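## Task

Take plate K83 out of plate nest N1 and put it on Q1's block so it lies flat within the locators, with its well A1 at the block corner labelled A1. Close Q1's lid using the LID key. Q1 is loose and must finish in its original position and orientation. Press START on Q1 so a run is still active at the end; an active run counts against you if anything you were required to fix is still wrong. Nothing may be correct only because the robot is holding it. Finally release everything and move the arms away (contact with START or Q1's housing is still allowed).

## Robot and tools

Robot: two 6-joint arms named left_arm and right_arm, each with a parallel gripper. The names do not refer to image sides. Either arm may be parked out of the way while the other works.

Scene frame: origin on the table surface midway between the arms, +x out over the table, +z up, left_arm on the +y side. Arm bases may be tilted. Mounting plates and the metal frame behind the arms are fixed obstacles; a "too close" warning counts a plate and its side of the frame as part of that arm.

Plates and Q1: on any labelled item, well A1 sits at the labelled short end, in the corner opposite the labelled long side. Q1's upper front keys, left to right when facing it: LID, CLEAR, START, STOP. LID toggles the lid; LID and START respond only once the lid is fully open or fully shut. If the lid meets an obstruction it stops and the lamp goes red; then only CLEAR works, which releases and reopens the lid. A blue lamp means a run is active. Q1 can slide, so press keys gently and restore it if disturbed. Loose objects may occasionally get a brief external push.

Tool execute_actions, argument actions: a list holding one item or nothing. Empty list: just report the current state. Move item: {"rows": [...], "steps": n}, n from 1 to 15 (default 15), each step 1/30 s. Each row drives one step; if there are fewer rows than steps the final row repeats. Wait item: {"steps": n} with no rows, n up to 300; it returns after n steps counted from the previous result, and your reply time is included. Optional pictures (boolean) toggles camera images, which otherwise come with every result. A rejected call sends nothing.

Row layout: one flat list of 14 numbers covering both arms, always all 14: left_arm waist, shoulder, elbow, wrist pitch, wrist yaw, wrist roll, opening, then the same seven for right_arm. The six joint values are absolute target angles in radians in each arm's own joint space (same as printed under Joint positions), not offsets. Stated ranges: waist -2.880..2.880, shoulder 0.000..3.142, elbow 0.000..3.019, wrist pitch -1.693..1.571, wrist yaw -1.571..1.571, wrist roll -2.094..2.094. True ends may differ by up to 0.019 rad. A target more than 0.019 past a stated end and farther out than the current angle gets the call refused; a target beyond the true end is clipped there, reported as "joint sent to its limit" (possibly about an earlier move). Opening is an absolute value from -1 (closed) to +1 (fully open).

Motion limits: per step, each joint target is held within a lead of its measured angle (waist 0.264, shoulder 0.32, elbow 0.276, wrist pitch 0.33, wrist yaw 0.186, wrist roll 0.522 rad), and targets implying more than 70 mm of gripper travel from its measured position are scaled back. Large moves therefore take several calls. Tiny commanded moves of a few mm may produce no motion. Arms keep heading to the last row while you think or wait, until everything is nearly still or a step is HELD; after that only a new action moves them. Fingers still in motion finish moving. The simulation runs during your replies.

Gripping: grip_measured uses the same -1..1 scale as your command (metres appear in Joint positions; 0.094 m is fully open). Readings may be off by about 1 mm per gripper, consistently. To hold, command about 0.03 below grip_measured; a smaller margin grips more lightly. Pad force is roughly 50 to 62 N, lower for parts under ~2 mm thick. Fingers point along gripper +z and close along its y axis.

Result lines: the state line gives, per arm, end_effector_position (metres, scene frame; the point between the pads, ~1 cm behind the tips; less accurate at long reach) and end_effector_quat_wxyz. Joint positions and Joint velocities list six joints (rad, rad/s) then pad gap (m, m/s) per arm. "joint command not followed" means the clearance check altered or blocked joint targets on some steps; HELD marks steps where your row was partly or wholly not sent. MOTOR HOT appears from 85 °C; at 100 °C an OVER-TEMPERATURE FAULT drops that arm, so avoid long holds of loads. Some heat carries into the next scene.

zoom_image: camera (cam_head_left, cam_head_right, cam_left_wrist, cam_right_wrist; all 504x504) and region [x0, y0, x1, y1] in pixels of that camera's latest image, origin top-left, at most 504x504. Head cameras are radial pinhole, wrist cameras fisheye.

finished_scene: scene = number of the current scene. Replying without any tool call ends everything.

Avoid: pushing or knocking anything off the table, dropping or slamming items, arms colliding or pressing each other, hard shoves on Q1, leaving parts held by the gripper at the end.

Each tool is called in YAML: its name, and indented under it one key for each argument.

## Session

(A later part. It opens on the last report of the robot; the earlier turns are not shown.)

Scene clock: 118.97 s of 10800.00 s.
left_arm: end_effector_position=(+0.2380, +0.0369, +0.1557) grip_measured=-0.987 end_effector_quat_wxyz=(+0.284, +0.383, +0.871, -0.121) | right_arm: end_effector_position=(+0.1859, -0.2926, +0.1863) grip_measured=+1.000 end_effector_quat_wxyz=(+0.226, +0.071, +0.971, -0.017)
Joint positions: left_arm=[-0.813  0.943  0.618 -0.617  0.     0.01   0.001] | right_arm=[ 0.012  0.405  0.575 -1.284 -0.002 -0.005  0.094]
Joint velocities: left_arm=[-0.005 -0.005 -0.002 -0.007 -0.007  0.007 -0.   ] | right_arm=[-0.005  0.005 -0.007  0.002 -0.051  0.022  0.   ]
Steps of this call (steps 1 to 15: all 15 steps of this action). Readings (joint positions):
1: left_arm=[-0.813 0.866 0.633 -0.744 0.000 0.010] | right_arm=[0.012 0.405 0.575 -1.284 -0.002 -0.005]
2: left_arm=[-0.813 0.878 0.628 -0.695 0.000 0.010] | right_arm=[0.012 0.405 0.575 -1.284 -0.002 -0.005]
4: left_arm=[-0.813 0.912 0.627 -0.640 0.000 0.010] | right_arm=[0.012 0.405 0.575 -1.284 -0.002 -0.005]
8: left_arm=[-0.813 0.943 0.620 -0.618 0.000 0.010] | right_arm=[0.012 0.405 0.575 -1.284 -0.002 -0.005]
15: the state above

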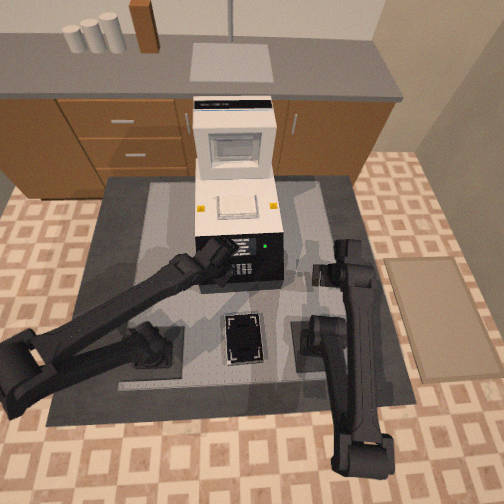

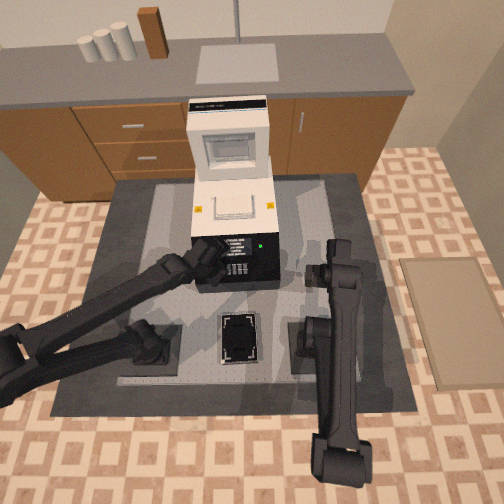

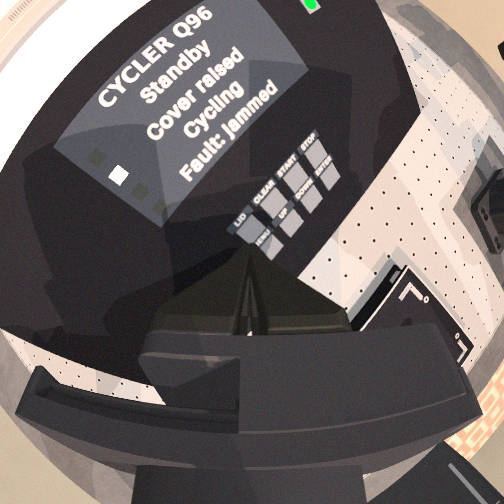

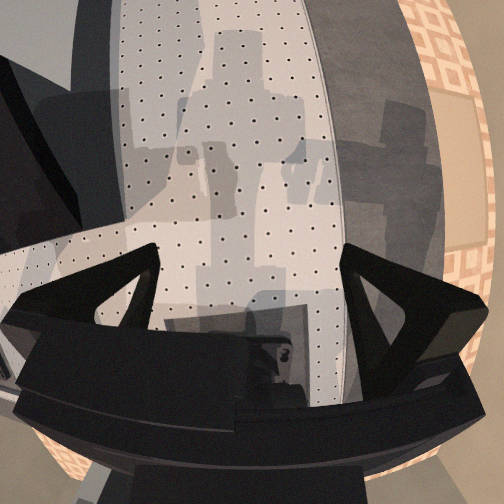

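execute_actions:
  actions:
    - {"rows":[[-0.81,1.02,0.61,-0.56,0,0,-1,0,0.4,0.6,-1.3,0,0,1]]}

Scene clock: 120.83 s of 10800.00 s.
left_arm: end_effector_position=(+0.2407, +0.0298, +0.1448) grip_measured=-0.988 end_effector_quat_wxyz=(+0.276, +0.385, +0.872, -0.124) | right_arm: end_effector_position=(+0.1859, -0.2926, +0.1863) grip_measured=+1.000 end_effector_quat_wxyz=(+0.226, +0.071, +0.971, -0.017)
Joint positions: left_arm=[-0.815  0.988  0.618 -0.586  0.011  0.009  0.001] | right_arm=[ 0.012  0.405  0.575 -1.284 -0.002 -0.005  0.094]
Joint velocities: left_arm=[-0.005 -0.015  0.012 -0.027  0.022  0.051 -0.001] | right_arm=[-0.005 -0.005  0.007  0.012  0.007 -0.081  0.   ]
Steps of this call (steps 1 to 15: the robot went on to your last target; steps 16 to 41: nothing new was sent; steps 42 to 56: all 15 steps of this action). Readings (joint positions):
42: left_arm=[-0.813 0.949 0.617 -0.611 0.000 0.010] | right_arm=[0.012 0.405 0.575 -1.284 -0.002 -0.005]
43: left_arm=[-0.813 0.960 0.617 -0.600 0.000 0.010] | right_arm=[0.012 0.405 0.575 -1.284 -0.002 -0.005]
45: left_arm=[-0.813 0.988 0.617 -0.590 0.009 0.010] | right_arm=[0.012 0.405 0.575 -1.284 -0.002 -0.005]
49: left_arm=[-0.815 0.988 0.618 -0.586 0.011 0.009] | right_arm=[0.012 0.405 0.575 -1.284 -0.002 -0.005]
56: the state above

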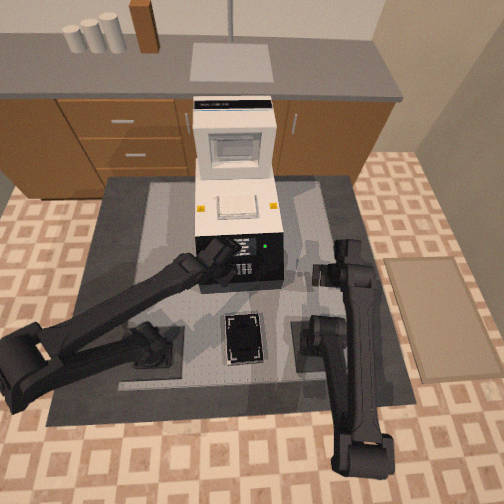

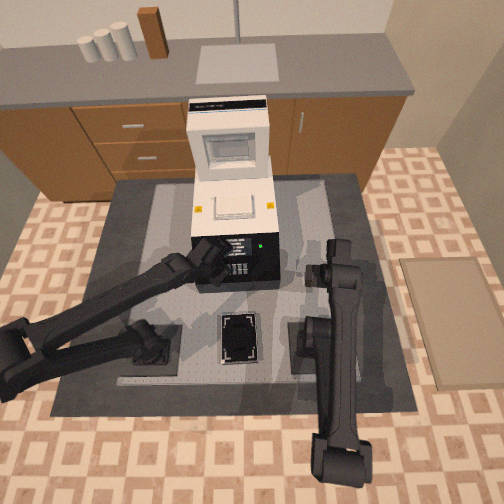

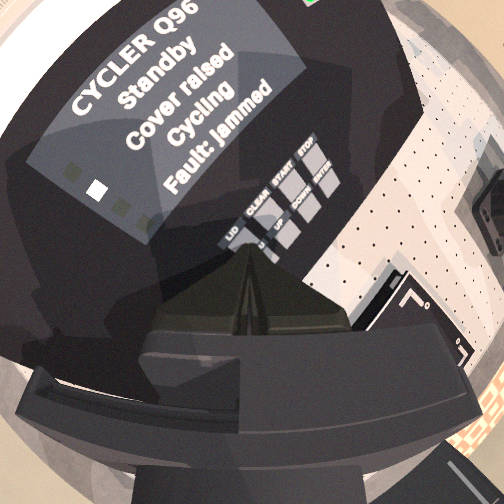

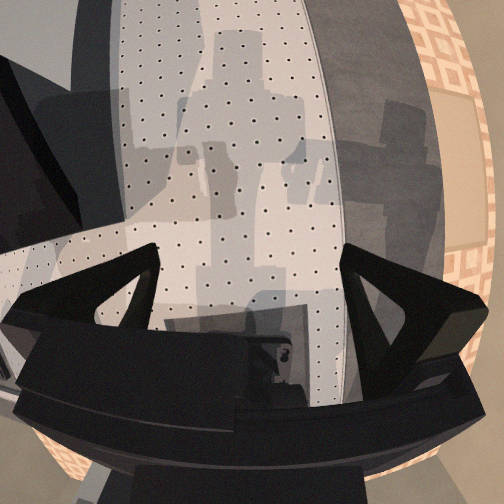

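Landed on the lower edge; retry a bit higher/left.

execute_actions:
  actions:
    - {"rows":[[-0.79,0.93,0.61,-0.55,0,0,-1,0,0.4,0.6,-1.3,0,0,1],[-0.79,0.93,0.61,-0.55,0,0,-1,0,0.4,0.6,-1.3,0,0,1],[-0.79,0.93,0.61,-0.54,0,0,-1,0,0.4,0.6,-1.3,0,0,1],[-0.79,0.93,0.61,-0.53,0,0,-1,0,0.4,0.6,-1.3,0,0,1],[-0.79,0.93,0.61,-0.52,0,0,-1,0,0.4,0.6,-1.3,0,0,1],[-0.79,0.93,0.61,-0.52,0,0,-1,0,0.4,0.6,-1.3,0,0,1],[-0.79,0.97,0.61,-0.52,0,0,-1,0,0.4,0.6,-1.3,0,0,1],[-0.79,1.03,0.61,-0.52,0,0,-1,0,0.4,0.6,-1.3,0,0,1]]}

Scene clock: 123.87 s of 10800.00 s.
left_arm: end_effector_position=(+0.2484, +0.0280, +0.1501) grip_measured=-0.988 end_effector_quat_wxyz=(+0.295, +0.377, +0.868, -0.132) | right_arm: end_effector_position=(+0.1859, -0.2926, +0.1863) grip_measured=+1.000 end_effector_quat_wxyz=(+0.226, +0.071, +0.971, -0.017)
Joint positions: left_arm=[-0.801  0.982  0.611 -0.542  0.016  0.008  0.001] | right_arm=[ 0.012  0.405  0.575 -1.284 -0.002 -0.005  0.094]
Joint velocities: left_arm=[-0.015 -0.005  0.012 -0.007 -0.007 -0.007  0.001] | right_arm=[-0.005 -0.005 -0.002  0.027 -0.037 -0.022  0.   ]
Steps of this call (steps 1 to 15: the robot went on to your last target; steps 16 to 76: nothing new was sent; steps 77 to 91: all 15 steps of this action). Readings (joint positions):
77: left_arm=[-0.815 0.982 0.617 -0.585 0.011 0.009] | right_arm=[0.012 0.405 0.575 -1.284 -0.002 -0.005]
78: left_arm=[-0.813 0.973 0.614 -0.582 0.007 0.009] | right_arm=[0.012 0.405 0.575 -1.284 -0.002 -0.005]
80: left_arm=[-0.806 0.953 0.608 -0.573 0.004 0.009] | right_arm=[0.012 0.405 0.575 -1.284 -0.002 -0.005]
84: left_arm=[-0.799 0.946 0.607 -0.547 0.003 0.009] | right_arm=[0.012 0.405 0.575 -1.284 -0.002 -0.005]
91: the state above

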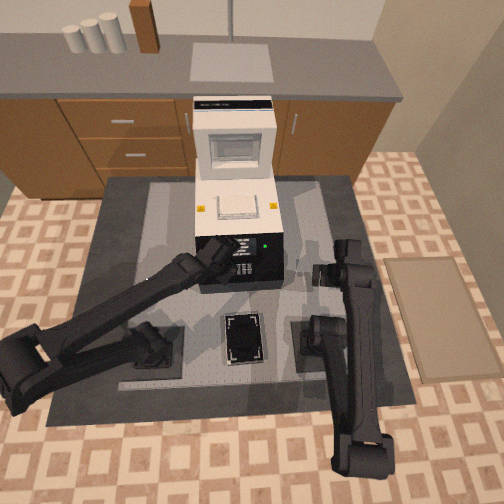

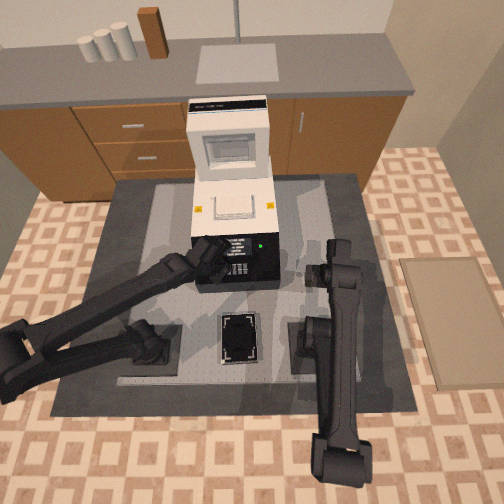

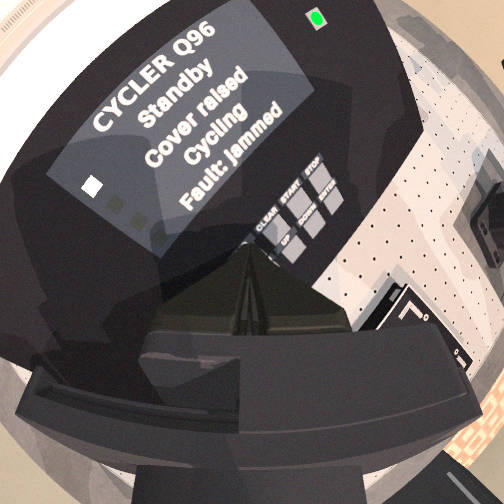

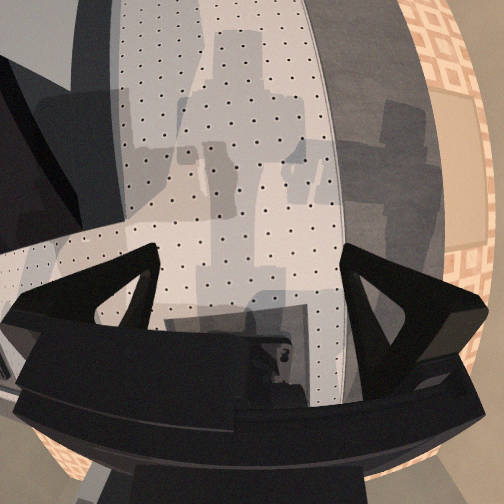

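execute_actions:
  actions:
    - {"rows":[[-0.79,0.92,0.65,-0.52,0,0,-1,0,0.4,0.6,-1.3,0,0,1],[-0.79,0.92,0.66,-0.52,0,0,-1,0,0.4,0.6,-1.3,0,0,1],[-0.79,0.92,0.68,-0.52,0,0,-1,0,0.4,0.6,-1.3,0,0,1],[-0.79,0.92,0.69,-0.52,0,0,-1,0,0.4,0.6,-1.3,0,0,1],[-0.83,0.92,0.69,-0.52,0,0,-1,0,0.4,0.6,-1.3,0,0,1],[-0.88,0.95,0.69,-0.52,0,0,-1,0,0.4,0.6,-1.3,0,0,1],[-0.88,0.98,0.69,-0.52,0,0,-1,0,0.4,0.6,-1.3,0,0,1],[-0.88,1.02,0.69,-0.52,0,0,-1,0,0.4,0.6,-1.3,0,0,1]]}
  pictures: false

execute_actions:
  actions:
    - {"steps":60}

Scene clock: 127.40 s of 10800.00 s.
left_arm: end_effector_position=(+0.2372, -0.0001, +0.1537) grip_measured=-0.988 end_effector_quat_wxyz=(+0.291, +0.408, +0.854, -0.136) | right_arm: end_effector_position=(+0.1859, -0.2926, +0.1863) grip_measured=+1.000 end_effector_quat_wxyz=(+0.226, +0.071, +0.971, -0.017)
Joint positions: left_arm=[-0.88   1.025  0.649 -0.54  -0.     0.007  0.001] | right_arm=[ 0.012  0.405  0.575 -1.284 -0.002 -0.005  0.094]
Joint velocities: left_arm=[-0.005 -0.005 -0.002 -0.022 -0.066 -0.051 -0.   ] | right_arm=[-0.005 -0.005 -0.002 -0.007  0.037 -0.051  0.   ]
Steps of this call (steps 1 to 15: the robot went on to your last target; steps 16 to 91: nothing new was sent; steps 92 to 106: all 15 steps of this action). Readings (joint positions):
92: left_arm=[-0.801 0.975 0.613 -0.542 0.015 0.007] | right_arm=[0.012 0.405 0.575 -1.284 -0.002 -0.005]
93: left_arm=[-0.801 0.964 0.613 -0.542 0.008 0.007] | right_arm=[0.012 0.405 0.575 -1.284 -0.002 -0.005]
95: left_arm=[-0.800 0.943 0.617 -0.542 0.004 0.007] | right_arm=[0.012 0.405 0.575 -1.284 -0.002 -0.005]
99: left_arm=[-0.846 0.944 0.640 -0.542 -0.000 0.007] | right_arm=[0.012 0.405 0.575 -1.284 -0.002 -0.005]
106: the state above

Scene clock: 129.40 s of 10800.00 s.
left_arm: end_effector_position=(+0.2372, -0.0001, +0.1537) grip_measured=-0.988 end_effector_quat_wxyz=(+0.291, +0.408, +0.854, -0.136) | right_arm: end_effector_position=(+0.1859, -0.2926, +0.1863) grip_measured=+1.000 end_effector_quat_wxyz=(+0.226, +0.071, +0.971, -0.017)
Joint positions: left_arm=[-0.88   1.025  0.649 -0.54  -0.     0.007  0.001] | right_arm=[ 0.012  0.405  0.575 -1.284 -0.002 -0.005  0.094]
Joint velocities: left_arm=[-0.005 -0.015  0.002 -0.022 -0.007 -0.037 -0.001] | right_arm=[ 0.015  0.005 -0.002 -0.007  0.022  0.037  0.   ]
Steps of this call (steps 1 to 15: the robot went on to your last target; steps 16 to 60: nothing new was sent). Readings (joint positions):
1: left_arm=[-0.880 1.025 0.649 -0.540 -0.000 0.007] | right_arm=[0.012 0.405 0.575 -1.284 -0.002 -0.005]
2: left_arm=[-0.880 1.025 0.649 -0.540 -0.000 0.007] | right_arm=[0.012 0.405 0.575 -1.284 -0.002 -0.005]
4: left_arm=[-0.880 1.025 0.649 -0.540 -0.000 0.007] | right_arm=[0.012 0.405 0.575 -1.284 -0.002 -0.005]
8: left_arm=[-0.880 1.025 0.649 -0.540 -0.000 0.007] | right_arm=[0.012 0.405 0.575 -1.284 -0.002 -0.005]
60: the state above
All arms were judged still, so your last target was given up. Only a new action makes them travel on or press farther. Fingers that are still opening or closing keep moving.

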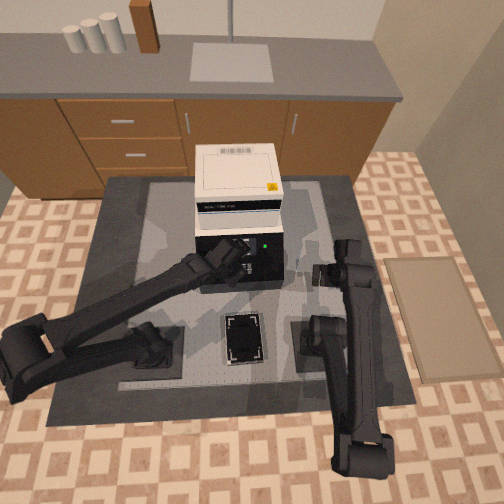

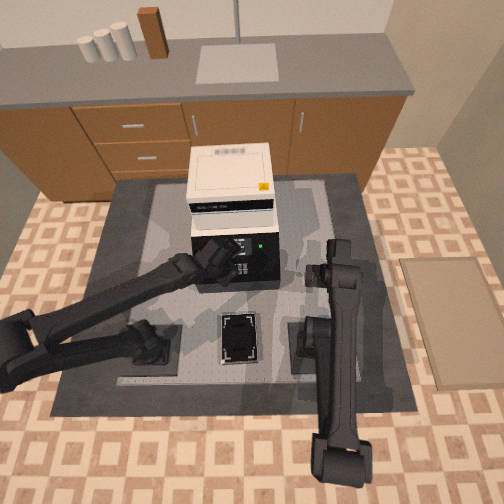

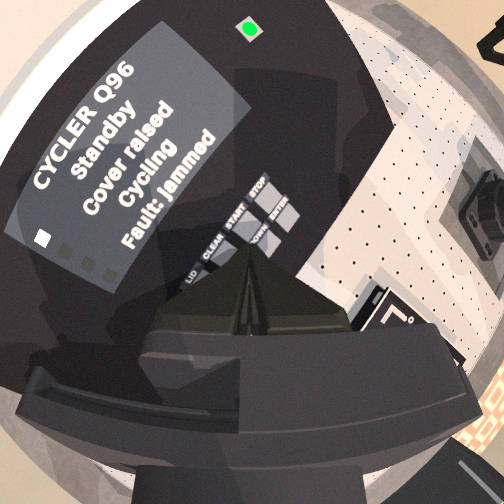

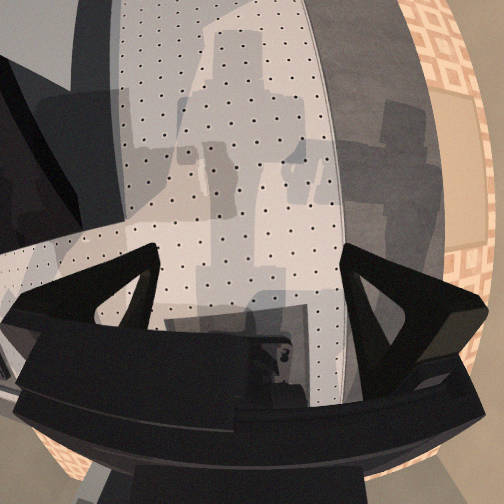

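execute_actions:
  actions:
    - {"rows":[[-0.87,1.02,0.69,-0.465,0,0,-1,0,0.4,0.6,-1.3,0,0,1],[-0.87,1.02,0.69,-0.465,0,0,-1,0,0.4,0.6,-1.3,0,0,1],[-0.87,1.02,0.69,-0.465,0,0,-1,0,0.4,0.6,-1.3,0,0,1],[-0.87,1.02,0.69,-0.465,0,0,-1,0,0.4,0.6,-1.3,0,0,1],[-0.87,1.02,0.69,-0.465,0,0,-1,0,0.4,0.6,-1.3,0,0,1],[-0.87,1.06,0.69,-0.465,0,0,-1,0,0.4,0.6,-1.3,0,0,1],[-0.87,1.1,0.69,-0.465,0,0,-1,0,0.4,0.6,-1.3,0,0,1]]}

Scene clock: 132.53 s of 10800.00 s.
left_arm: end_effector_position=(+0.2436, -0.0115, +0.1462) grip_measured=-0.989 end_effector_quat_wxyz=(+0.292, +0.410, +0.852, -0.143) | right_arm: end_effector_position=(+0.1859, -0.2926, +0.1863) grip_measured=+1.000 end_effector_quat_wxyz=(+0.226, +0.071, +0.971, -0.017)
Joint positions: left_arm=[-0.88   1.074  0.654 -0.488  0.011  0.007  0.001] | right_arm=[ 0.012  0.405  0.575 -1.284 -0.002 -0.005  0.094]
Joint velocities: left_arm=[-0.005 -0.005 -0.002 -0.007 -0.022 -0.022 -0.001] | right_arm=[-0.005  0.005  0.007 -0.012 -0.007 -0.095  0.   ]
Steps of this call (steps 1 to 79: nothing new was sent; steps 80 to 94: all 15 steps of this action). Readings (joint positions):
80: left_arm=[-0.880 1.025 0.649 -0.531 -0.000 0.007] | right_arm=[0.012 0.405 0.575 -1.284 -0.002 -0.005]
81: left_arm=[-0.880 1.025 0.649 -0.518 -0.000 0.007] | right_arm=[0.012 0.405 0.575 -1.284 -0.002 -0.005]
83: left_arm=[-0.880 1.025 0.649 -0.498 -0.000 0.007] | right_arm=[0.012 0.405 0.575 -1.284 -0.002 -0.005]
87: left_arm=[-0.880 1.046 0.649 -0.489 -0.000 0.007] | right_arm=[0.012 0.405 0.575 -1.284 -0.002 -0.005]
94: the state above

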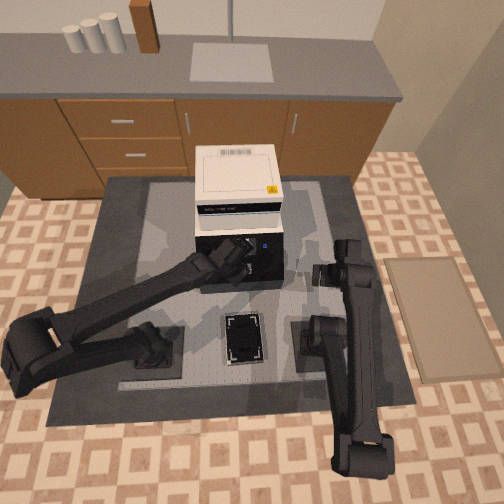

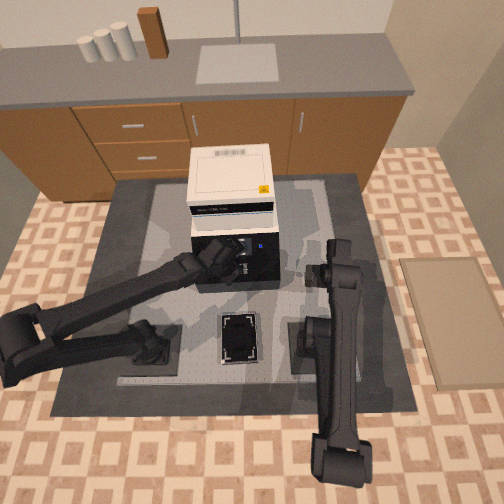

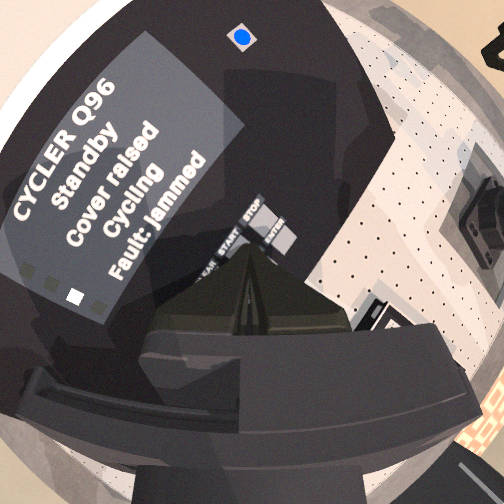

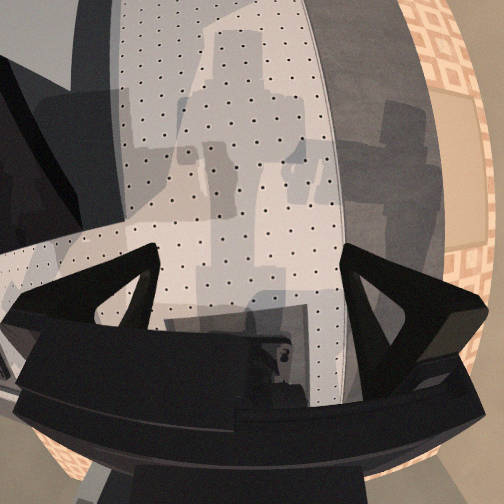

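execute_actions:
  actions:
    - {"rows":[[-0.87,0.95,0.69,-0.5,0,0,-1,0,0.4,0.6,-1.3,0,0,1],[-0.87,0.9,0.69,-0.55,0,0,-1,0,0.4,0.6,-1.3,0,0,1],[-0.87,0.8,0.69,-0.65,0,0,-1,0,0.4,0.6,-1.3,0,0,1],[-0.87,0.7,0.69,-0.8,0,0,-1,0,0.4,0.6,-1.3,0,0,1]]}

finished_scene:
  scene: 1

Scene clock: 135.43 s of 10800.00 s.
left_arm: end_effector_position=(+0.1949, +0.0503, +0.2357) grip_measured=-0.989 end_effector_quat_wxyz=(+0.338, +0.400, +0.836, -0.160) | right_arm: end_effector_position=(+0.1859, -0.2926, +0.1863) grip_measured=+1.000 end_effector_quat_wxyz=(+0.226, +0.071, +0.971, -0.017)
Joint positions: left_arm=[-0.88   0.679  0.657 -0.781  0.003  0.007  0.001] | right_arm=[ 0.012  0.405  0.575 -1.284 -0.002 -0.005  0.094]
Joint velocities: left_arm=[-0.005  0.308 -0.007 -0.022 -0.007 -0.007  0.   ] | right_arm=[ 0.005 -0.005  0.002 -0.002  0.022 -0.007  0.   ]
Steps of this call (steps 1 to 15: the robot went on to your last target; steps 16 to 72: nothing new was sent; steps 73 to 87: all 15 steps of this action). Readings (joint positions):
73: left_arm=[-0.880 1.064 0.654 -0.488 0.011 0.007] | right_arm=[0.012 0.405 0.575 -1.284 -0.002 -0.005]
74: left_arm=[-0.880 1.042 0.654 -0.501 0.006 0.007] | right_arm=[0.012 0.405 0.575 -1.284 -0.002 -0.005]
76: left_arm=[-0.880 0.955 0.654 -0.580 0.005 0.007] | right_arm=[0.012 0.405 0.575 -1.284 -0.002 -0.005]
80: left_arm=[-0.880 0.712 0.654 -0.752 0.003 0.007] | right_arm=[0.012 0.405 0.575 -1.284 -0.002 -0.005]
87: the state above

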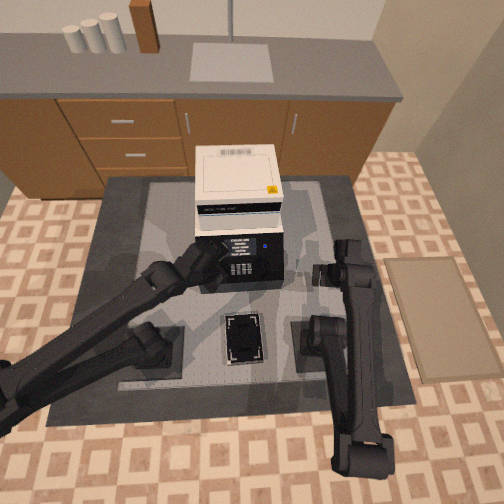

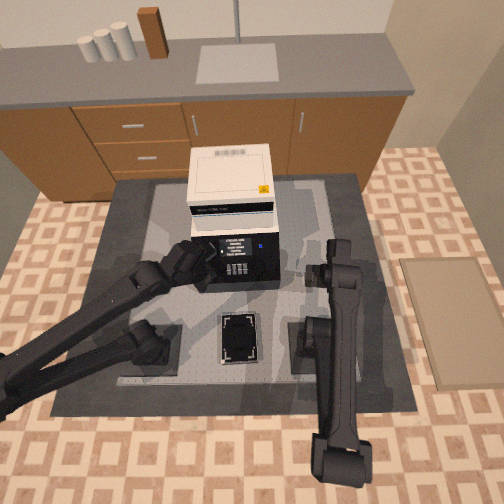

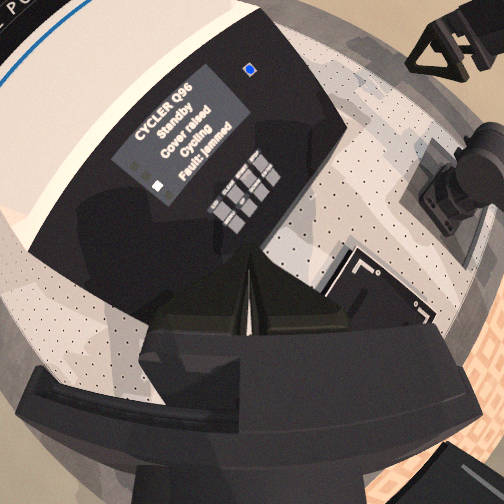

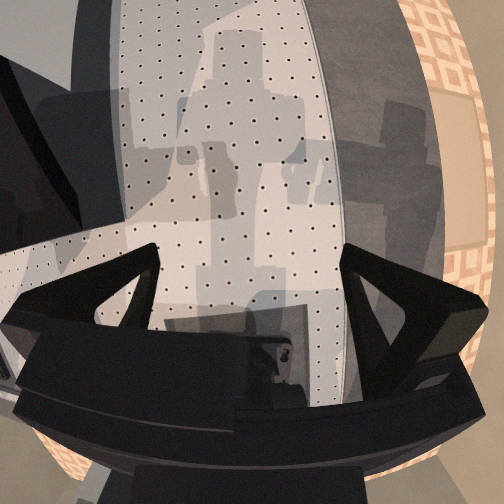

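The scene is finished: the task was done.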